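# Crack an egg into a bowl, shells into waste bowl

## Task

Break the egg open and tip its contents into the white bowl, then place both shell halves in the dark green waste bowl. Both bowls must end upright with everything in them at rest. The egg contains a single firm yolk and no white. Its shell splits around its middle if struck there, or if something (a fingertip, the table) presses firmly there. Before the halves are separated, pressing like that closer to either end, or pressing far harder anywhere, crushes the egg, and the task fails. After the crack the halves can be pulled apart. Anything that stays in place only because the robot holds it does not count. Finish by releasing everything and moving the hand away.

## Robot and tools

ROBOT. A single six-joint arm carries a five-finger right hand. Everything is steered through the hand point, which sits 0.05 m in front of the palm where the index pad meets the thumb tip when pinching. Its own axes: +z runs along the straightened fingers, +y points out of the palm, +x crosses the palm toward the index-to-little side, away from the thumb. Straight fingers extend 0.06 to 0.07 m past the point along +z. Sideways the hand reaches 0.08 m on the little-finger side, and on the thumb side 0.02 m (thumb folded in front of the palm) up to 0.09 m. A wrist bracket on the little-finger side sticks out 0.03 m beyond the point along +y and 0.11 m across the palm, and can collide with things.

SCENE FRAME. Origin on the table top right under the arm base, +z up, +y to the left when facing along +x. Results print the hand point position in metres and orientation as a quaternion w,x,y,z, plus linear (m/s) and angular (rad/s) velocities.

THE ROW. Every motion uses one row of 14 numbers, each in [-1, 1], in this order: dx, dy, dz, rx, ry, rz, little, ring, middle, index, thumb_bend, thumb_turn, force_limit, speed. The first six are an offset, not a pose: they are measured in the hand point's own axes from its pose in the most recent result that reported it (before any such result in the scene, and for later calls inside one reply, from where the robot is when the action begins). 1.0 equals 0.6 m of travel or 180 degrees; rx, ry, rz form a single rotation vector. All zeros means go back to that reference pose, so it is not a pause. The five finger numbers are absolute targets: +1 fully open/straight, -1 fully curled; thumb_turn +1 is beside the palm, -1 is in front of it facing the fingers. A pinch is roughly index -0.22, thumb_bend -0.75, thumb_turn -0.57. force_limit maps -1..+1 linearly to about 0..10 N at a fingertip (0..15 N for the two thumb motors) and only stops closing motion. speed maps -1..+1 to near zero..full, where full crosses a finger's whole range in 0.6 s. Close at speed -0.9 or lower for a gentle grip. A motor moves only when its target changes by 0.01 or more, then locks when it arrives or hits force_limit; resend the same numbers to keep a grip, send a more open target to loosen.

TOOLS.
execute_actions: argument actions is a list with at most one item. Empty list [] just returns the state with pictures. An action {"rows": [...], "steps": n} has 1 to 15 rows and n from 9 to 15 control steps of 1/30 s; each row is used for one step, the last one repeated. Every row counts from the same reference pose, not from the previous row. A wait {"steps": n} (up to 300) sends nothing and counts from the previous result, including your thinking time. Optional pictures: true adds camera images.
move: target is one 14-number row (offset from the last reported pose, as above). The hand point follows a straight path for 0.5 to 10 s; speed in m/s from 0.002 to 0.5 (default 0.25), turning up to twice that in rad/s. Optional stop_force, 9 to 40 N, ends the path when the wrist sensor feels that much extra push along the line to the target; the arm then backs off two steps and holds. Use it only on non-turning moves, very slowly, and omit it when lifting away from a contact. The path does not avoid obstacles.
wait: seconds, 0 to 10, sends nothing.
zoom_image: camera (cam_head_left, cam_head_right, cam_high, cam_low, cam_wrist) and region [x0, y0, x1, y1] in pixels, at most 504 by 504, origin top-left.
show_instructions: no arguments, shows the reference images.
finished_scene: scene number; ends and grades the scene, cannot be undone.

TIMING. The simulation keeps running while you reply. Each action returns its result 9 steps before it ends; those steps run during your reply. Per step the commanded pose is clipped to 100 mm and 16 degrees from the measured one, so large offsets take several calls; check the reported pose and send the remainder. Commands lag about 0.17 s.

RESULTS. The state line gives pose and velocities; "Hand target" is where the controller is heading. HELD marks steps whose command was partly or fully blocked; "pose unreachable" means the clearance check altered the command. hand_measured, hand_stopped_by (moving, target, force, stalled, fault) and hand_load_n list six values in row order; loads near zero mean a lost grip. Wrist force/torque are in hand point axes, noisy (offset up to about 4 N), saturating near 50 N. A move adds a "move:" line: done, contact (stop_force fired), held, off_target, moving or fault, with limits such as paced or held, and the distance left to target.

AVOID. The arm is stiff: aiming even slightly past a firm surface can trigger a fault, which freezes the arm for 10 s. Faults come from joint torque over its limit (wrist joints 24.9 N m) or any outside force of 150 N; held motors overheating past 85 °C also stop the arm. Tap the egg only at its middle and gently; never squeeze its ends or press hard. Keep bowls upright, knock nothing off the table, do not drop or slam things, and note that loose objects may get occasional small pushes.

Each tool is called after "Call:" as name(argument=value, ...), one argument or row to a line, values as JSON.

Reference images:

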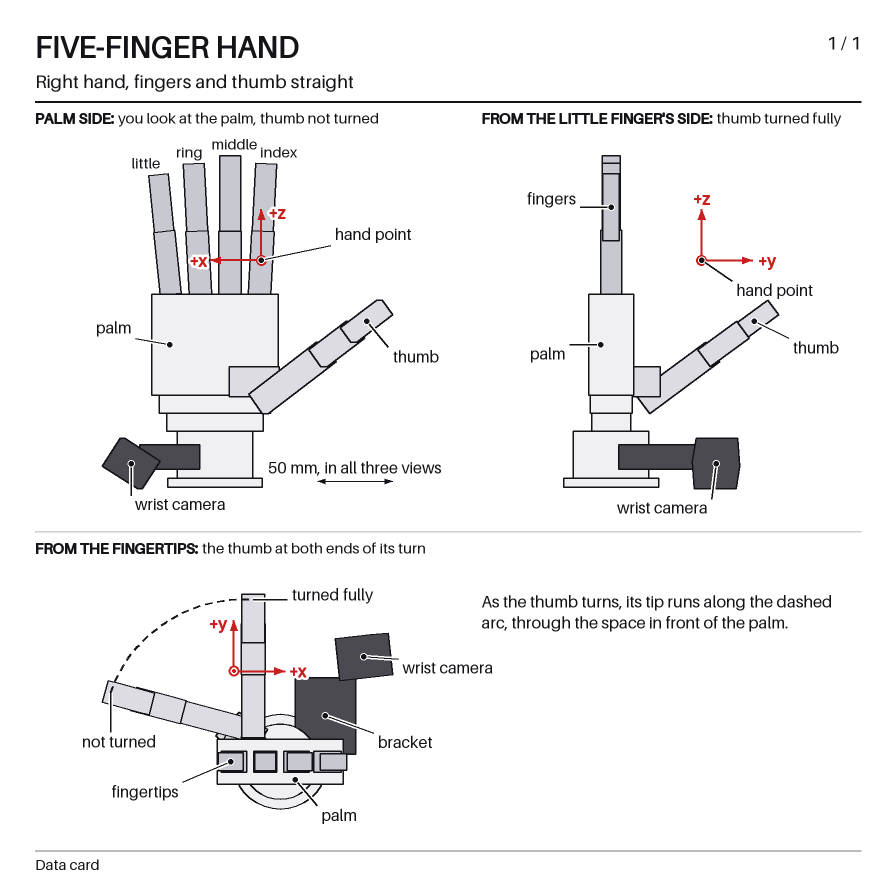

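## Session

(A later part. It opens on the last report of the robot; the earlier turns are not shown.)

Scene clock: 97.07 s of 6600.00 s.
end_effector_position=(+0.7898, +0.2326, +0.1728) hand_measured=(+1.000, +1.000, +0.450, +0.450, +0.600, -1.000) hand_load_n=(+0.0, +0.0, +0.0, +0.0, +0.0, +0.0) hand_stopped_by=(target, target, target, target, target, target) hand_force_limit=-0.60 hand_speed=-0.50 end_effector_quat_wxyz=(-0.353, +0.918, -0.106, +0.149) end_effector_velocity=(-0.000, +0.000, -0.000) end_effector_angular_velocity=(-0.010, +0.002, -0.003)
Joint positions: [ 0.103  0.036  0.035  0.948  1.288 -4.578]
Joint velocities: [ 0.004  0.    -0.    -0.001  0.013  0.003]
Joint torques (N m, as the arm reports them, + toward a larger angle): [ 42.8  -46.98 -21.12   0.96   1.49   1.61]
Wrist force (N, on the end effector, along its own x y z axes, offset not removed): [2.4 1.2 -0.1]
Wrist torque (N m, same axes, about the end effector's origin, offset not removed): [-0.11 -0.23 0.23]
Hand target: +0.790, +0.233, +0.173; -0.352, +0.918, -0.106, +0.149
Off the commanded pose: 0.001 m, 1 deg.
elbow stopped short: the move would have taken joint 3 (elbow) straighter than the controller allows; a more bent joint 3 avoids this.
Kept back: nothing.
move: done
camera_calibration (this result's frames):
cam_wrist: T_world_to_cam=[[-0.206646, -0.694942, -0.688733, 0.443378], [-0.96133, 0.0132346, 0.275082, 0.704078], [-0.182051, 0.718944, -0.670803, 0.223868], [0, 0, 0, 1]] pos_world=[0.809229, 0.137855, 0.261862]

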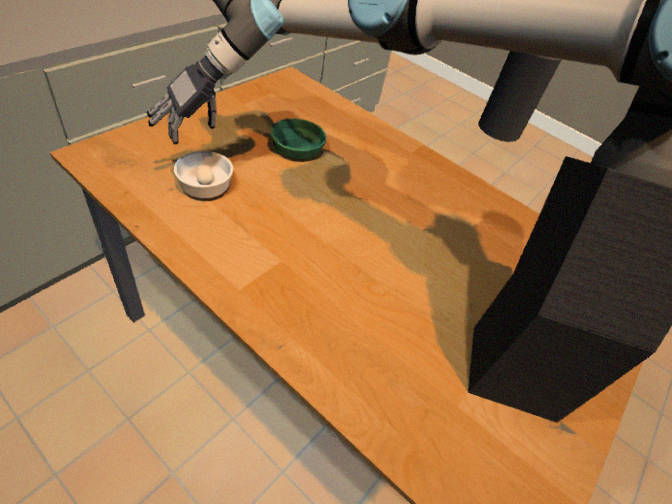

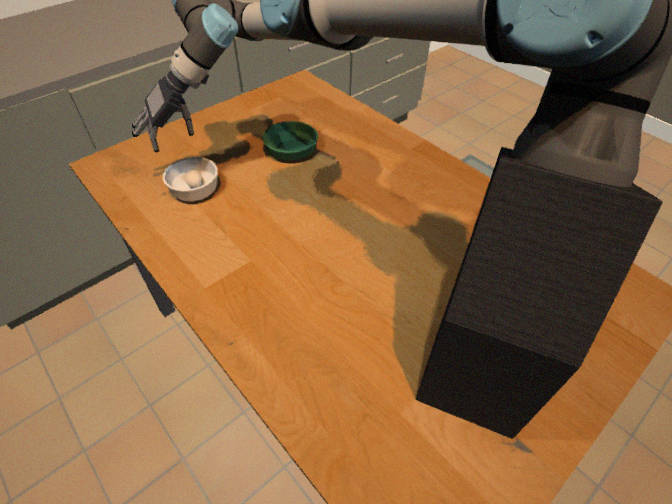

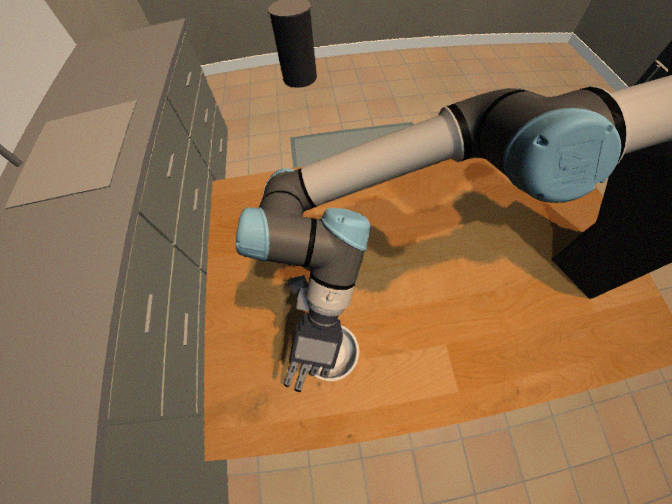

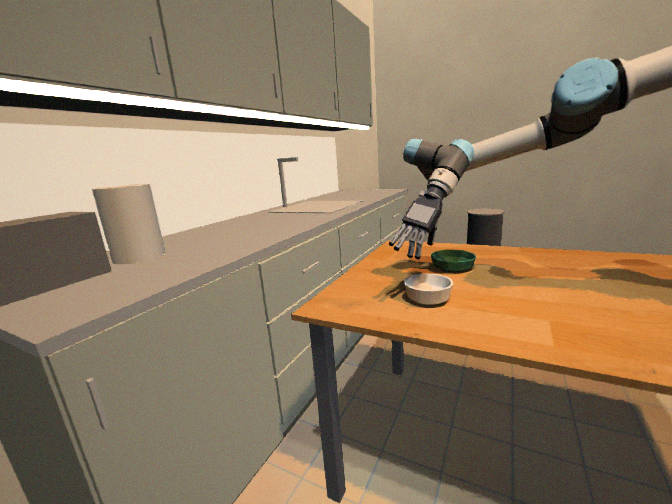

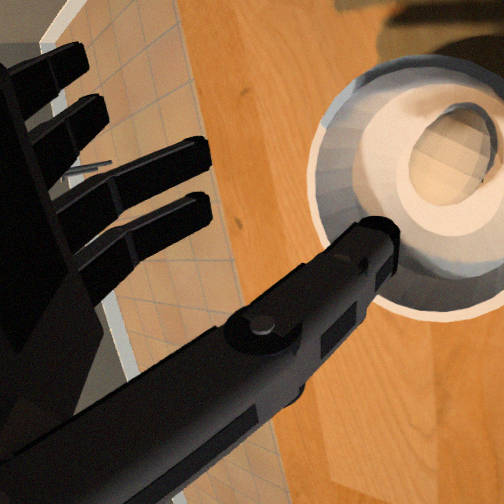

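Call:
move(
  target=[-0.042,0.119,0.07,-0.003,0.021,0.112,0.45,0.45,0.4,0.4,0.55,-1,-0.6,-0.5],
  speed=0.12,
)

Scene clock: 99.80 s of 6600.00 s.
end_effector_position=(+0.7745, +0.2142, +0.0898) hand_measured=(+0.450, +0.450, +0.400, +0.400, +0.550, -1.000) hand_load_n=(+0.0, +0.0, +0.0, +0.0, +0.0, +0.0) hand_stopped_by=(target, target, target, target, target, target) hand_force_limit=-0.60 hand_speed=-0.50 end_effector_quat_wxyz=(-0.365, +0.882, -0.277, +0.114) end_effector_velocity=(+0.000, -0.001, -0.002) end_effector_angular_velocity=(+0.001, +0.000, -0.011)
Joint positions: [ 0.018  0.092  0.083  0.803  1.269 -4.284]
Joint velocities: [-0.002 -0.033  0.071 -0.045  0.001  0.009]
Joint torques (N m, as the arm reports them, + toward a larger angle): [ 16.88 -60.19  -5.98   0.31  -3.02   1.98]
Wrist force (N, on the end effector, along its own x y z axes, offset not removed): [-1.5 1.3 -2.1]
Wrist torque (N m, same axes, about the end effector's origin, offset not removed): [0.39 0.27 0.09]
Hand target: +0.775, +0.214, +0.090; -0.365, +0.881, -0.277, +0.114
Off the commanded pose: 0.000 m, 0 deg.
Kept back: nothing.
move: done
camera_calibration (this result's frames):
cam_wrist: T_world_to_cam=[[-0.506583, -0.514348, -0.691968, 0.56418], [-0.859998, 0.244233, 0.448055, 0.569019], [-0.0614546, 0.822068, -0.566063, 0.0537063], [0, 0, 0, 1]] pos_world=[0.77846, 0.107061, 0.165843]

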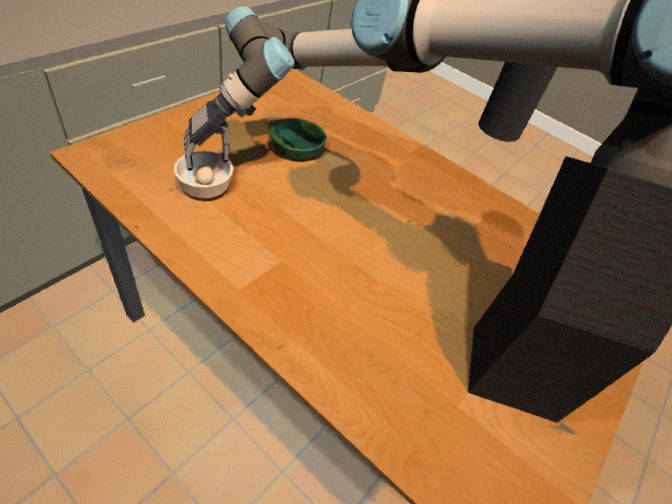

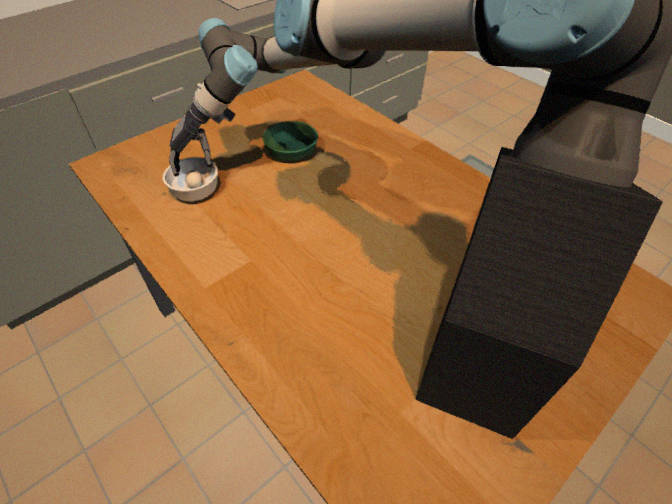

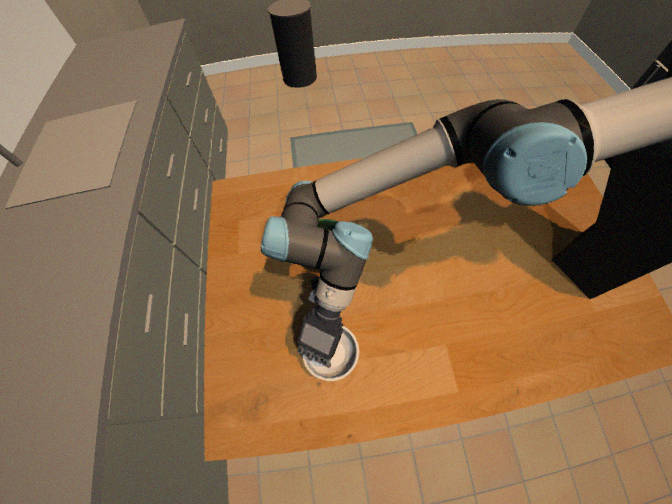

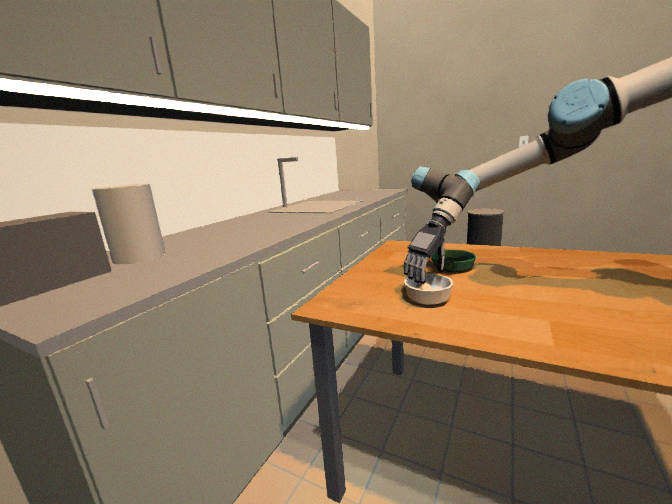

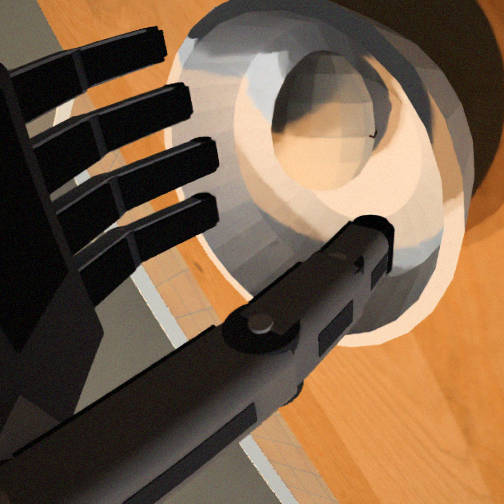

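Call:
move(
  target=[-0.059,0.064,-0.064,0,0,0,-1,-1,-1,0.4,0.55,-1,0,0],
  speed=0.08,
)

Call:
move(
  target=[0,0.03,0.03,0,0,0,-1,-1,-1,0.4,0.55,-1,0,0],
  speed=0.03,
  stop_force=10,
)

Call:
move(
  target=[-0.164,0.081,-0.081,0,0,0,-1,-1,-1,0.4,0.55,-1,0,0],
  speed=0.03,
)

Scene clock: 101.77 s of 6600.00 s.
end_effector_position=(+0.7148, +0.1898, +0.0899) hand_measured=(-1.000, -1.000, -1.000, +0.400, +0.550, -1.000) hand_load_n=(+0.0, +0.0, +0.0, +0.0, +0.0, +0.0) hand_stopped_by=(target, target, target, target, target, target) hand_force_limit=0.00 hand_speed=0.00 end_effector_quat_wxyz=(-0.365, +0.882, -0.276, +0.113) end_effector_velocity=(-0.002, -0.002, +0.000) end_effector_angular_velocity=(-0.002, -0.013, -0.008)
Joint positions: [-0.028 -0.226  0.777  0.442  1.244 -4.325]
Joint velocities: [-0.003 -0.018  0.039 -0.036 -0.002  0.   ]
Joint torques (N m, as the arm reports them, + toward a larger angle): [ 14.95 -57.78  -5.33   0.68  -2.9    0.87]
Wrist force (N, on the end effector, along its own x y z axes, offset not removed): [2.9 2.3 -0.8]
Wrist torque (N m, same axes, about the end effector's origin, offset not removed): [0.27 -0.28 0.47]
Hand target: +0.715, +0.190, +0.090; -0.365, +0.882, -0.277, +0.114
Off the commanded pose: 0.000 m, 0 deg.
Kept back: nothing.
move: done
camera_calibration (this result's frames):
cam_wrist: T_world_to_cam=[[-0.506877, -0.514936, -0.691315, 0.52175], [-0.85971, 0.243335, 0.449095, 0.523421], [-0.0630342, 0.821966, -0.566037, 0.0712972], [0, 0, 0, 1]] pos_world=[0.718947, 0.0826974, 0.165985]

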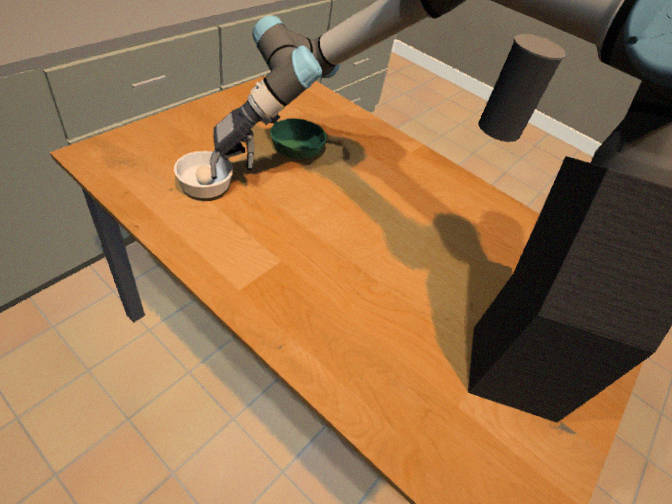

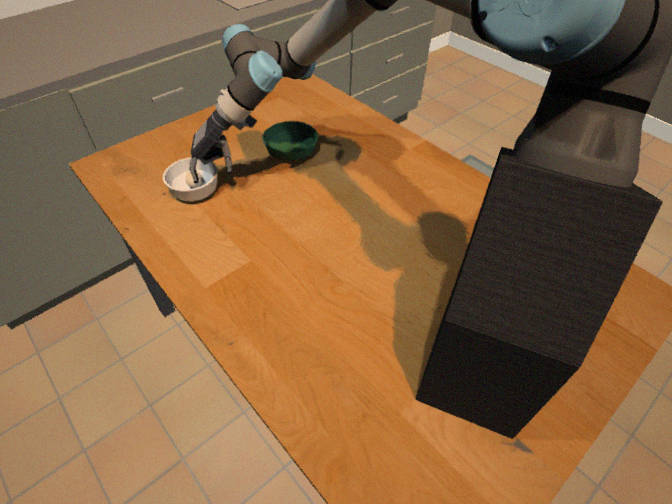

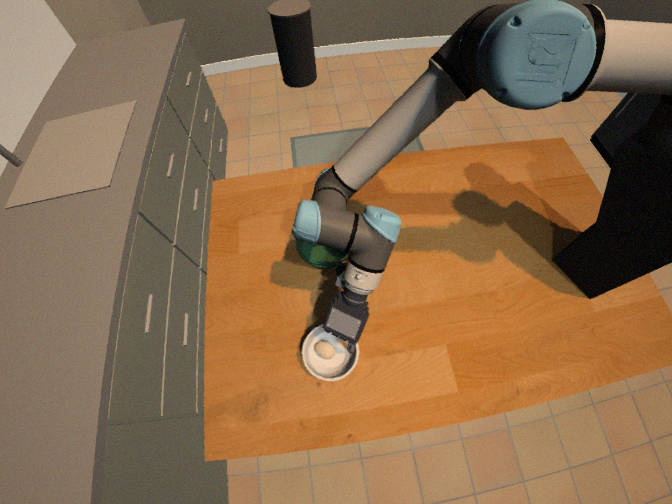

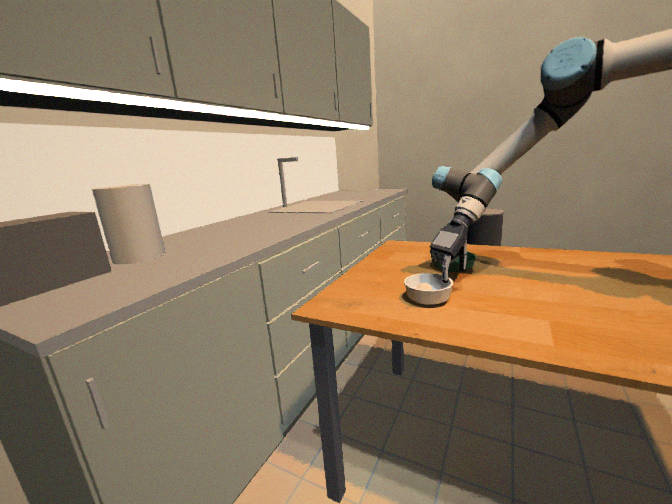

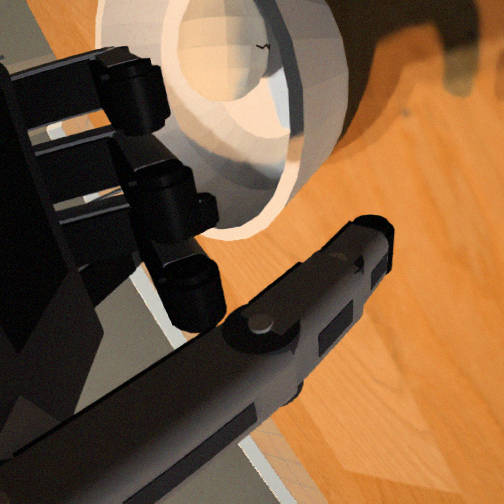

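Scene clock: 102.93 s of 6600.00 s.
end_effector_position=(+0.7147, +0.1899, +0.0648) hand_measured=(-1.000, -1.000, -1.000, +0.400, +0.550, -1.000) hand_load_n=(+0.0, +0.0, +0.0, +0.0, +0.0, +0.0) hand_stopped_by=(target, target, target, target, target, target) hand_force_limit=0.00 hand_speed=0.00 end_effector_quat_wxyz=(-0.365, +0.882, -0.276, +0.113) end_effector_velocity=(-0.000, +0.000, -0.003) end_effector_angular_velocity=(-0.001, +0.001, +0.000)
Joint positions: [-0.043 -0.171  0.721  0.447  1.236 -4.338]
Joint velocities: [-0.001  0.007 -0.007  0.002  0.001 -0.002]
Joint torques (N m, as the arm reports them, + toward a larger angle): [ 14.86 -44.31 -15.83   3.52  -3.18  -1.12]
Wrist force (N, on the end effector, along its own x y z axes, offset not removed): [2.8 -3.5 0.5]
Wrist torque (N m, same axes, about the end effector's origin, offset not removed): [-0.83 -0.31 0.10]
Hand target: +0.715, +0.190, +0.064; -0.365, +0.882, -0.276, +0.113
Off the commanded pose: 0.000 m, 0 deg.
Kept back: nothing.
move: done
camera_calibration (this result's frames):
cam_wrist: T_world_to_cam=[[-0.506865, -0.514944, -0.691318, 0.5043], [-0.859719, 0.243356, 0.449066, 0.534605], [-0.0630071, 0.821955, -0.566056, 0.056976], [0, 0, 0, 1]] pos_world=[0.718812, 0.0827553, 0.140811]

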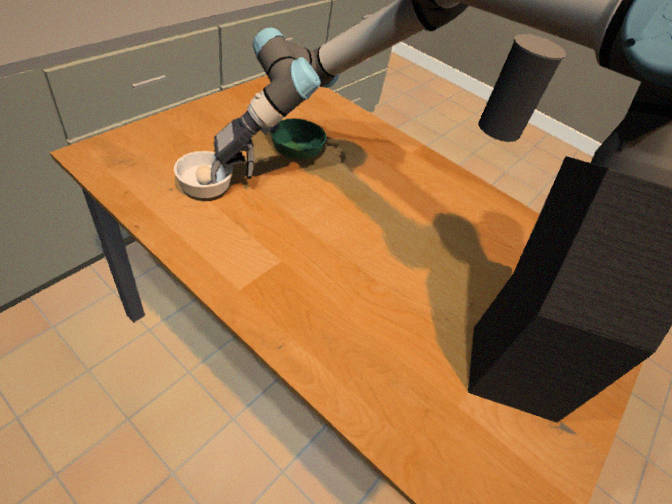

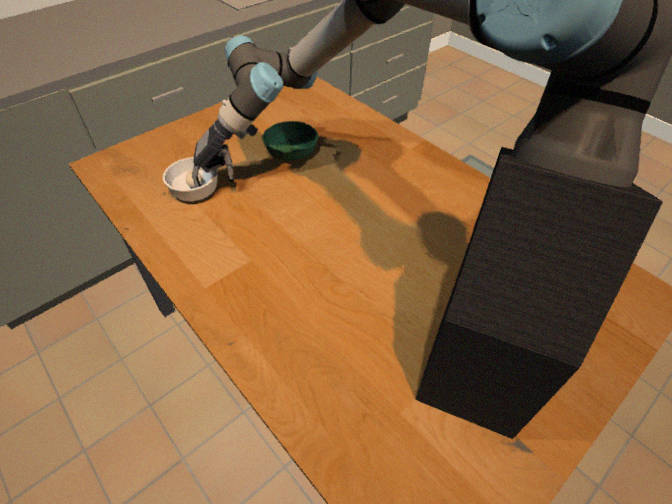

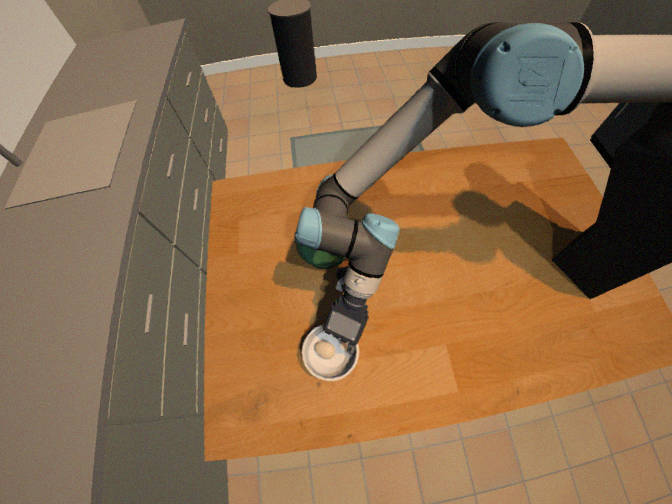

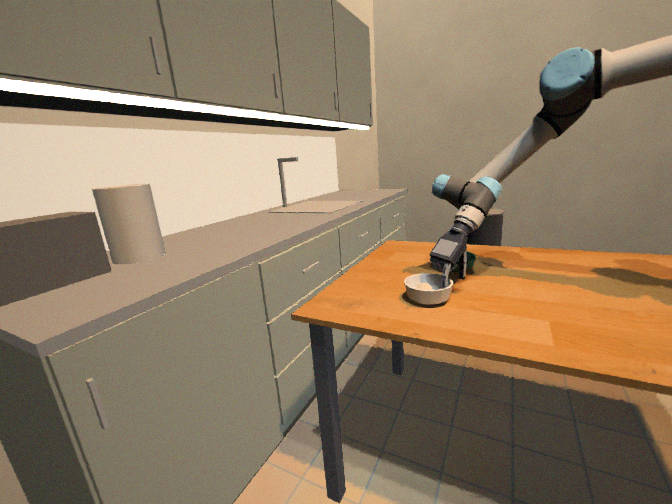

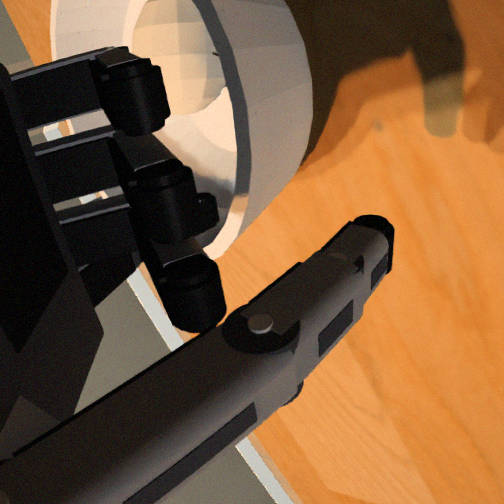

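Scene clock: 107.27 s of 6600.00 s.
end_effector_position=(+0.5950, +0.1893, +0.0652) hand_measured=(-1.000, -1.000, -1.000, +0.400, +0.550, -1.000) hand_load_n=(+0.0, +0.0, +0.0, +0.5, +0.0, +0.0) hand_stopped_by=(target, target, target, target, target, target) hand_force_limit=0.00 hand_speed=0.00 end_effector_quat_wxyz=(-0.365, +0.882, -0.276, +0.113) end_effector_velocity=(-0.003, +0.000, +0.000) end_effector_angular_velocity=(+0.001, -0.001, -0.000)
Joint positions: [-0.087 -0.373  1.292  0.091  1.212 -4.378]
Joint velocities: [-0.001 -0.003  0.011 -0.008 -0.002 -0.001]
Joint torques (N m, as the arm reports them, + toward a larger angle): [ 11.63 -50.58   2.72   1.02  -3.23  -1.38]
Wrist force (N, on the end effector, along its own x y z axes, offset not removed): [4.5 1.2 -4.5]
Wrist torque (N m, same axes, about the end effector's origin, offset not removed): [0.68 -0.25 0.30]
Hand target: +0.595, +0.189, +0.065; -0.365, +0.882, -0.276, +0.113
Off the commanded pose: 0.000 m, 0 deg.
Kept back: nothing.
move: done
camera_calibration (this result's frames):
cam_wrist: T_world_to_cam=[[-0.50689, -0.515014, -0.691248, 0.443695], [-0.859695, 0.243293, 0.449147, 0.43158], [-0.063141, 0.82193, -0.566078, 0.0502144], [0, 0, 0, 1]] pos_world=[0.599102, 0.0822356, 0.141285]

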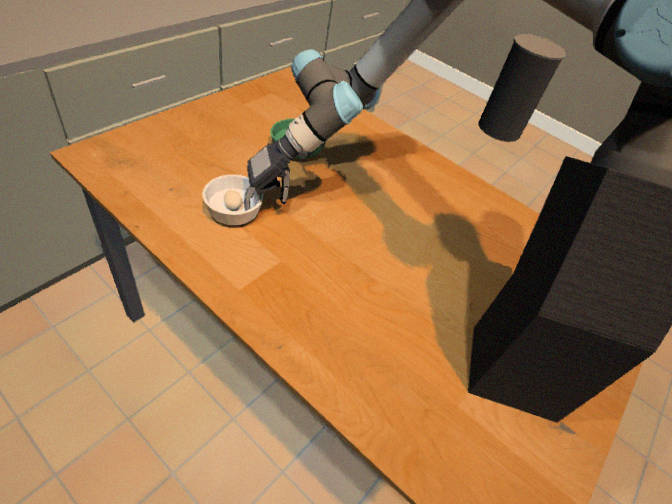

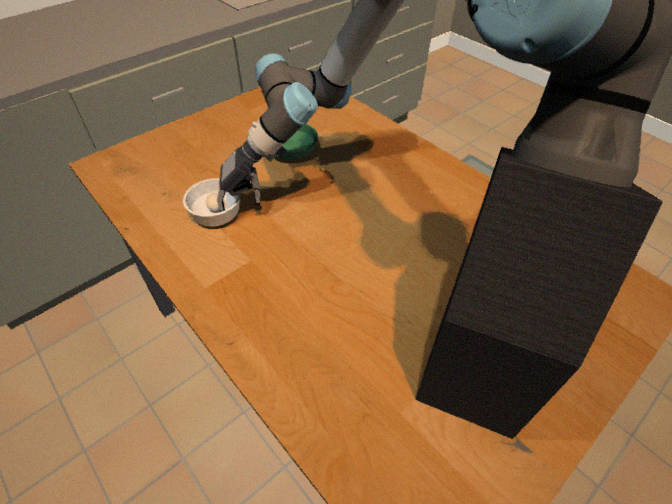

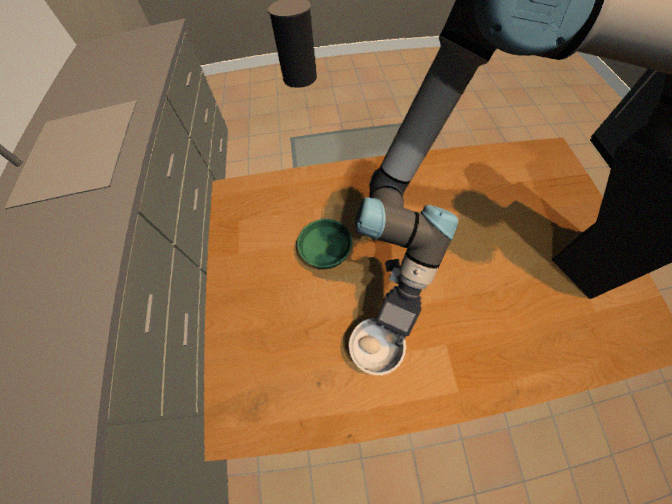

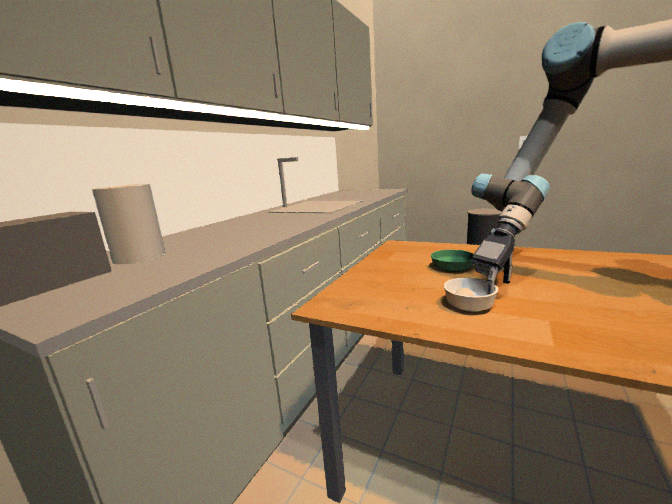

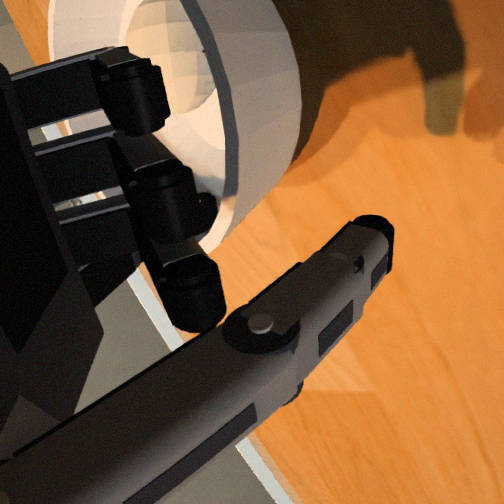

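Call:
move(
  target=[0.003,-0.035,-0.035,0,0,0,-1,-1,-1,0.4,0.55,-1,0,0],
  speed=0.06,
)

Call:
move(
  target=[0.074,-0.067,0.067,0,-0.051,-0.051,-1,0.35,0.35,0.35,0.45,-1,0,0],
  speed=0.1,
)

Call:
move(
  target=[0,0.035,0.035,0,0,0,-1,0.35,0.35,0.35,0.45,-1,0,0],
  speed=0.03,
  stop_force=10,
)

Scene clock: 108.67 s of 6600.00 s.
end_effector_position=(+0.5966, +0.1882, +0.0947) hand_measured=(-1.000, -1.000, -1.000, +0.400, +0.550, -1.000) hand_load_n=(+0.0, +0.0, +0.0, +0.0, +0.0, +0.0) hand_stopped_by=(target, target, target, target, target, target) hand_force_limit=0.00 hand_speed=0.00 end_effector_quat_wxyz=(-0.365, +0.882, -0.276, +0.113) end_effector_velocity=(-0.001, +0.000, +0.001) end_effector_angular_velocity=(-0.000, +0.002, +0.000)
Joint positions: [-0.068 -0.432  1.333  0.103  1.222 -4.36 ]
Joint velocities: [ 0.001 -0.003  0.003  0.001  0.002  0.002]
Joint torques (N m, as the arm reports them, + toward a larger angle): [ 36.75 -51.01   1.32   3.15   1.28   1.54]
Wrist force (N, on the end effector, along its own x y z axes, offset not removed): [2.9 -3.0 3.0]
Wrist torque (N m, same axes, about the end effector's origin, offset not removed): [-0.65 -0.61 0.02]
Hand target: +0.597, +0.188, +0.095; -0.365, +0.882, -0.276, +0.113
Off the commanded pose: 0.000 m, 0 deg.
Kept back: nothing.
move: done
camera_calibration (this result's frames):
cam_wrist: T_world_to_cam=[[-0.506893, -0.51499, -0.691263, 0.464328], [-0.859695, 0.243298, 0.449145, 0.419983], [-0.0631221, 0.821944, -0.56606, 0.0678811], [0, 0, 0, 1]] pos_world=[0.600706, 0.0811488, 0.170764]

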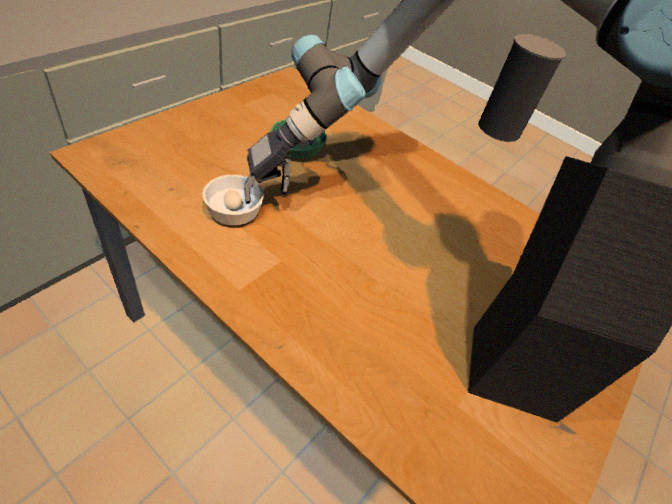

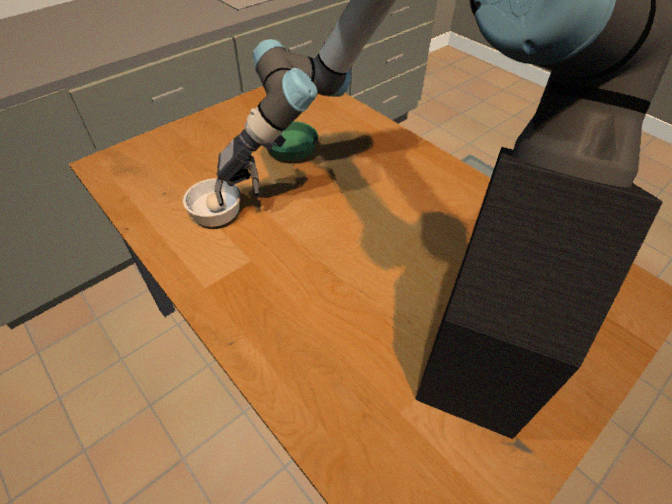

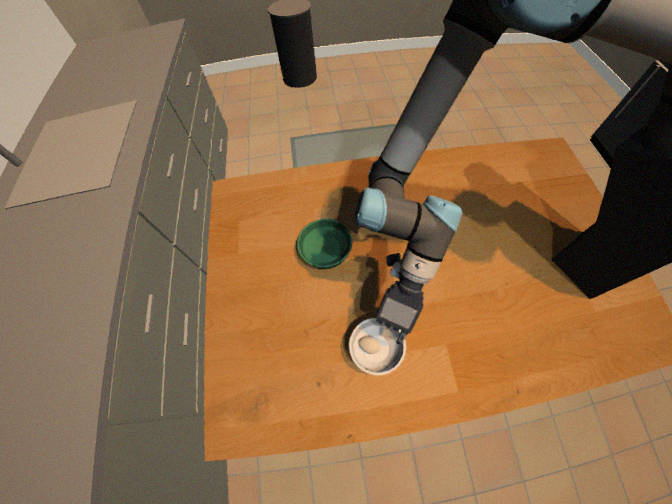

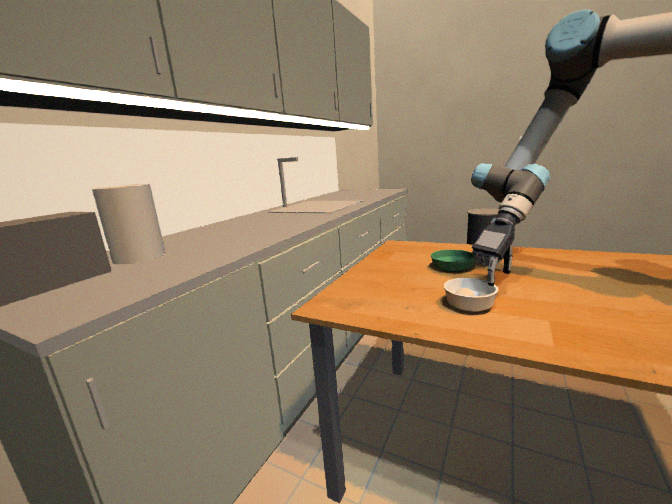

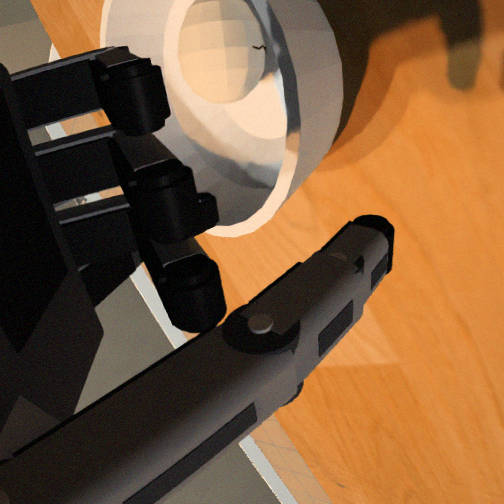

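Scene clock: 110.27 s of 6600.00 s.
end_effector_position=(+0.6651, +0.2097, +0.0945) hand_measured=(-1.000, +0.350, +0.350, +0.350, +0.450, -1.000) hand_load_n=(+0.0, +0.0, +0.0, +0.0, +0.0, +0.0) hand_stopped_by=(target, target, target, target, target, target) hand_force_limit=0.00 hand_speed=0.00 end_effector_quat_wxyz=(-0.376, +0.907, -0.175, +0.071) end_effector_velocity=(+0.002, +0.001, -0.000) end_effector_angular_velocity=(+0.001, +0.007, +0.011)
Joint positions: [-0.015 -0.225  0.832  0.543  1.205 -4.528]
Joint velocities: [ 0.002  0.015 -0.032  0.029 -0.    -0.006]
Joint torques (N m, as the arm reports them, + toward a larger angle): [ 40.83 -40.75 -14.7    3.36  -2.95  -1.  ]
Wrist force (N, on the end effector, along its own x y z axes, offset not removed): [5.0 -1.5 -2.0]
Wrist torque (N m, same axes, about the end effector's origin, offset not removed): [-0.20 -0.79 0.21]
Hand target: +0.665, +0.210, +0.094; -0.376, +0.907, -0.175, +0.071
Off the commanded pose: 0.000 m, 0 deg.
Kept back: nothing.
move: done
camera_calibration (this result's frames):
cam_wrist: T_world_to_cam=[[-0.378278, -0.614897, -0.691959, 0.445434], [-0.892691, 0.0445024, 0.448466, 0.537483], [-0.244967, 0.787351, -0.565747, 0.182592], [0, 0, 0, 1]] pos_world=[0.693033, 0.106213, 0.17048]

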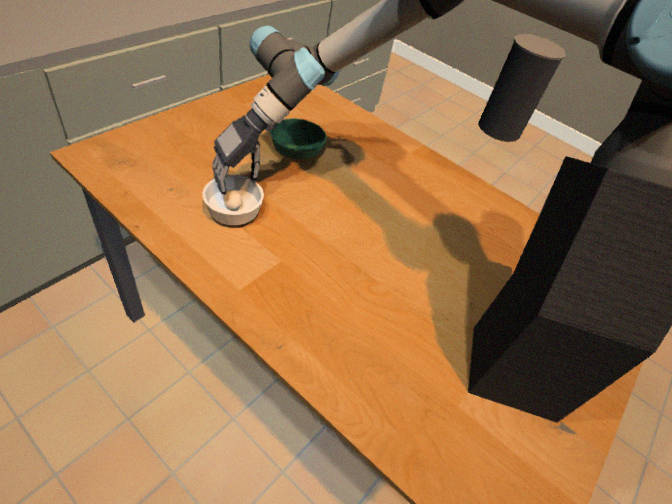

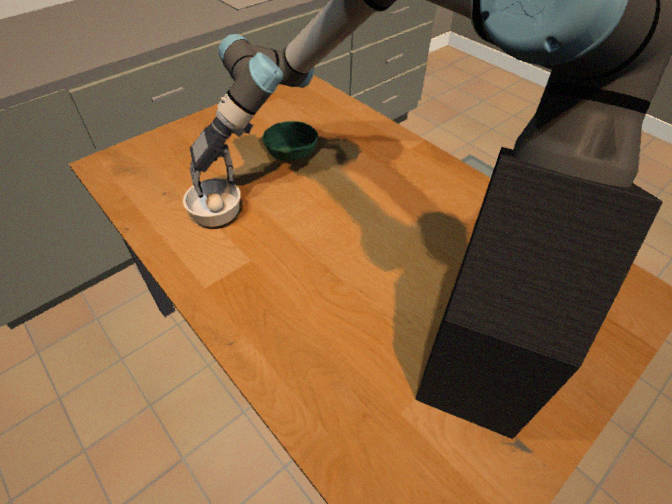

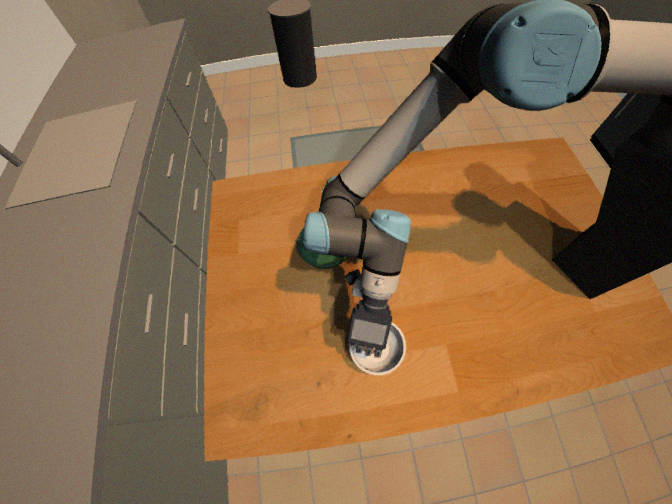

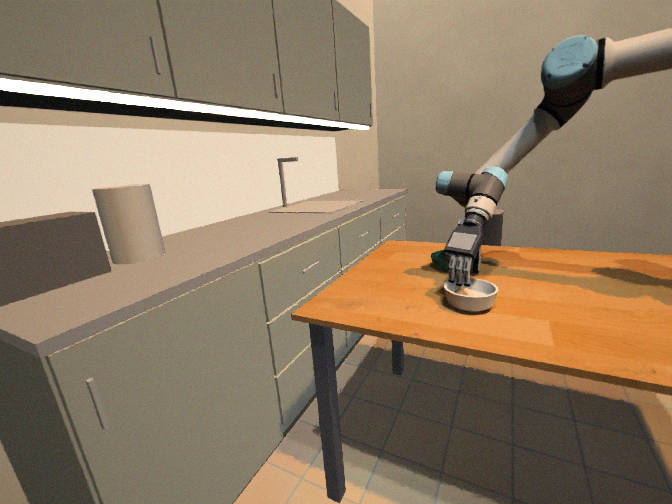

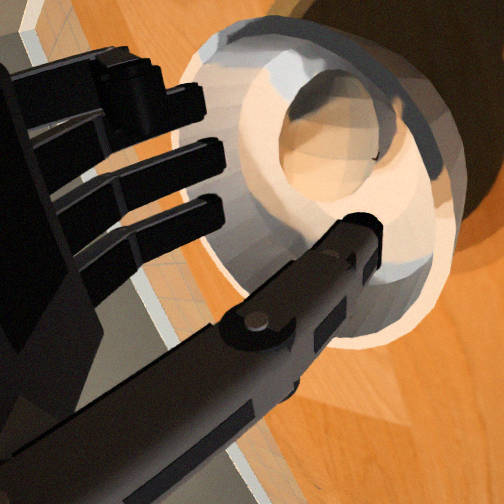

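Scene clock: 111.60 s of 6600.00 s.
end_effector_position=(+0.6650, +0.2098, +0.0651) hand_measured=(-1.000, +0.350, +0.350, +0.350, +0.450, -1.000) hand_load_n=(+0.0, +0.0, +0.0, +0.0, +0.0, +0.0) hand_stopped_by=(target, target, target, target, target, target) hand_force_limit=0.00 hand_speed=0.00 end_effector_quat_wxyz=(-0.376, +0.907, -0.175, +0.071) end_effector_velocity=(+0.000, -0.000, -0.003) end_effector_angular_velocity=(-0.001, -0.000, -0.000)
Joint positions: [-0.032 -0.161  0.768  0.55   1.198 -4.545]
Joint velocities: [-0.001  0.006 -0.008  0.001  0.    -0.002]
Joint torques (N m, as the arm reports them, + toward a larger angle): [ 14.04 -43.94 -13.05   3.56  -3.15  -1.32]
Wrist force (N, on the end effector, along its own x y z axes, offset not removed): [-0.2 -0.4 1.3]
Wrist torque (N m, same axes, about the end effector's origin, offset not removed): [-0.21 -0.10 -0.14]
Hand target: +0.665, +0.210, +0.065; -0.376, +0.907, -0.175, +0.071
Off the commanded pose: 0.000 m, 0 deg.
Kept back: nothing.
move: done
camera_calibration (this result's frames):
cam_wrist: T_world_to_cam=[[-0.378268, -0.61491, -0.691953, 0.425058], [-0.8927, 0.0445189, 0.448447, 0.55056], [-0.24495, 0.787339, -0.565771, 0.165853], [0, 0, 0, 1]] pos_world=[0.692896, 0.10628, 0.141058]

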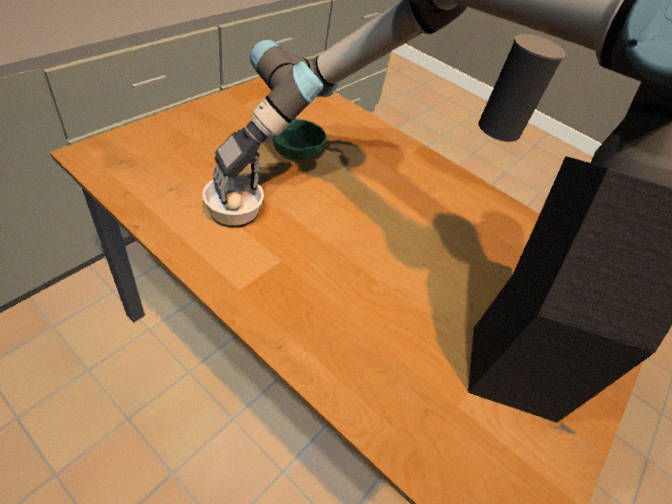

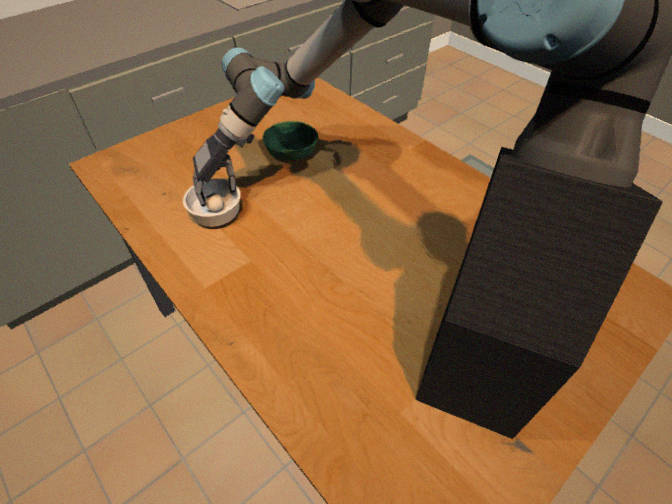

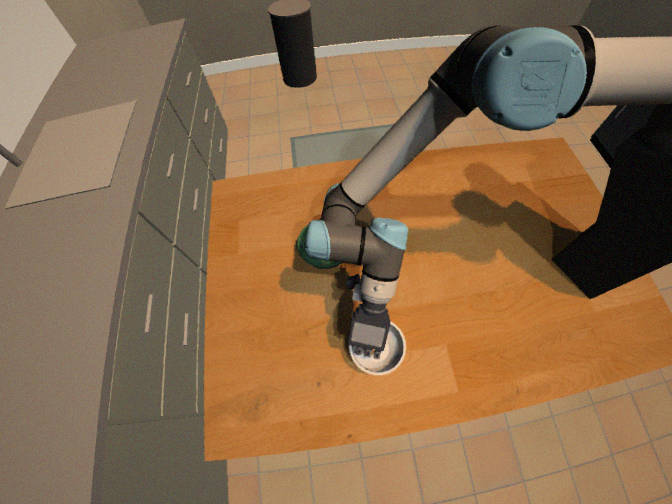

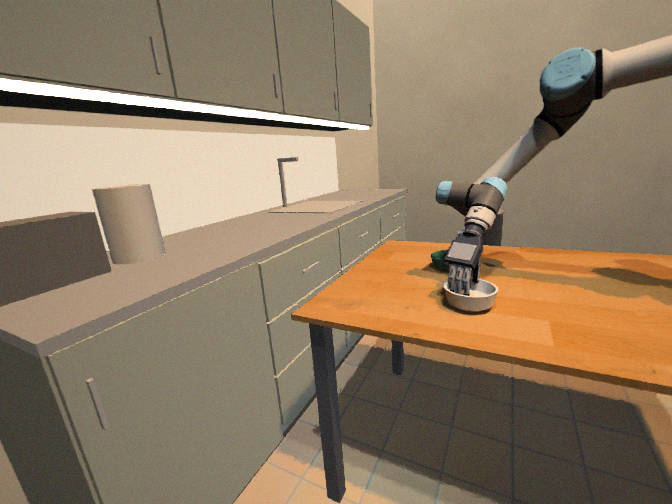

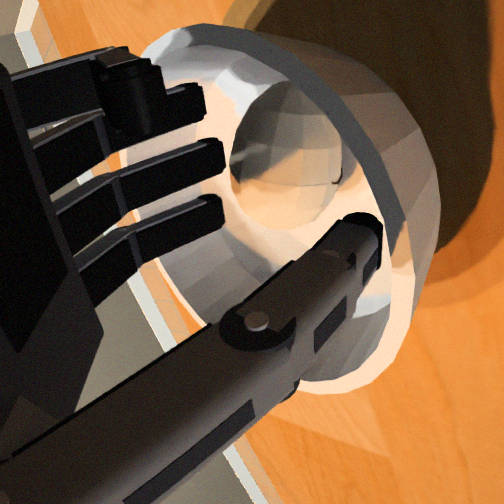

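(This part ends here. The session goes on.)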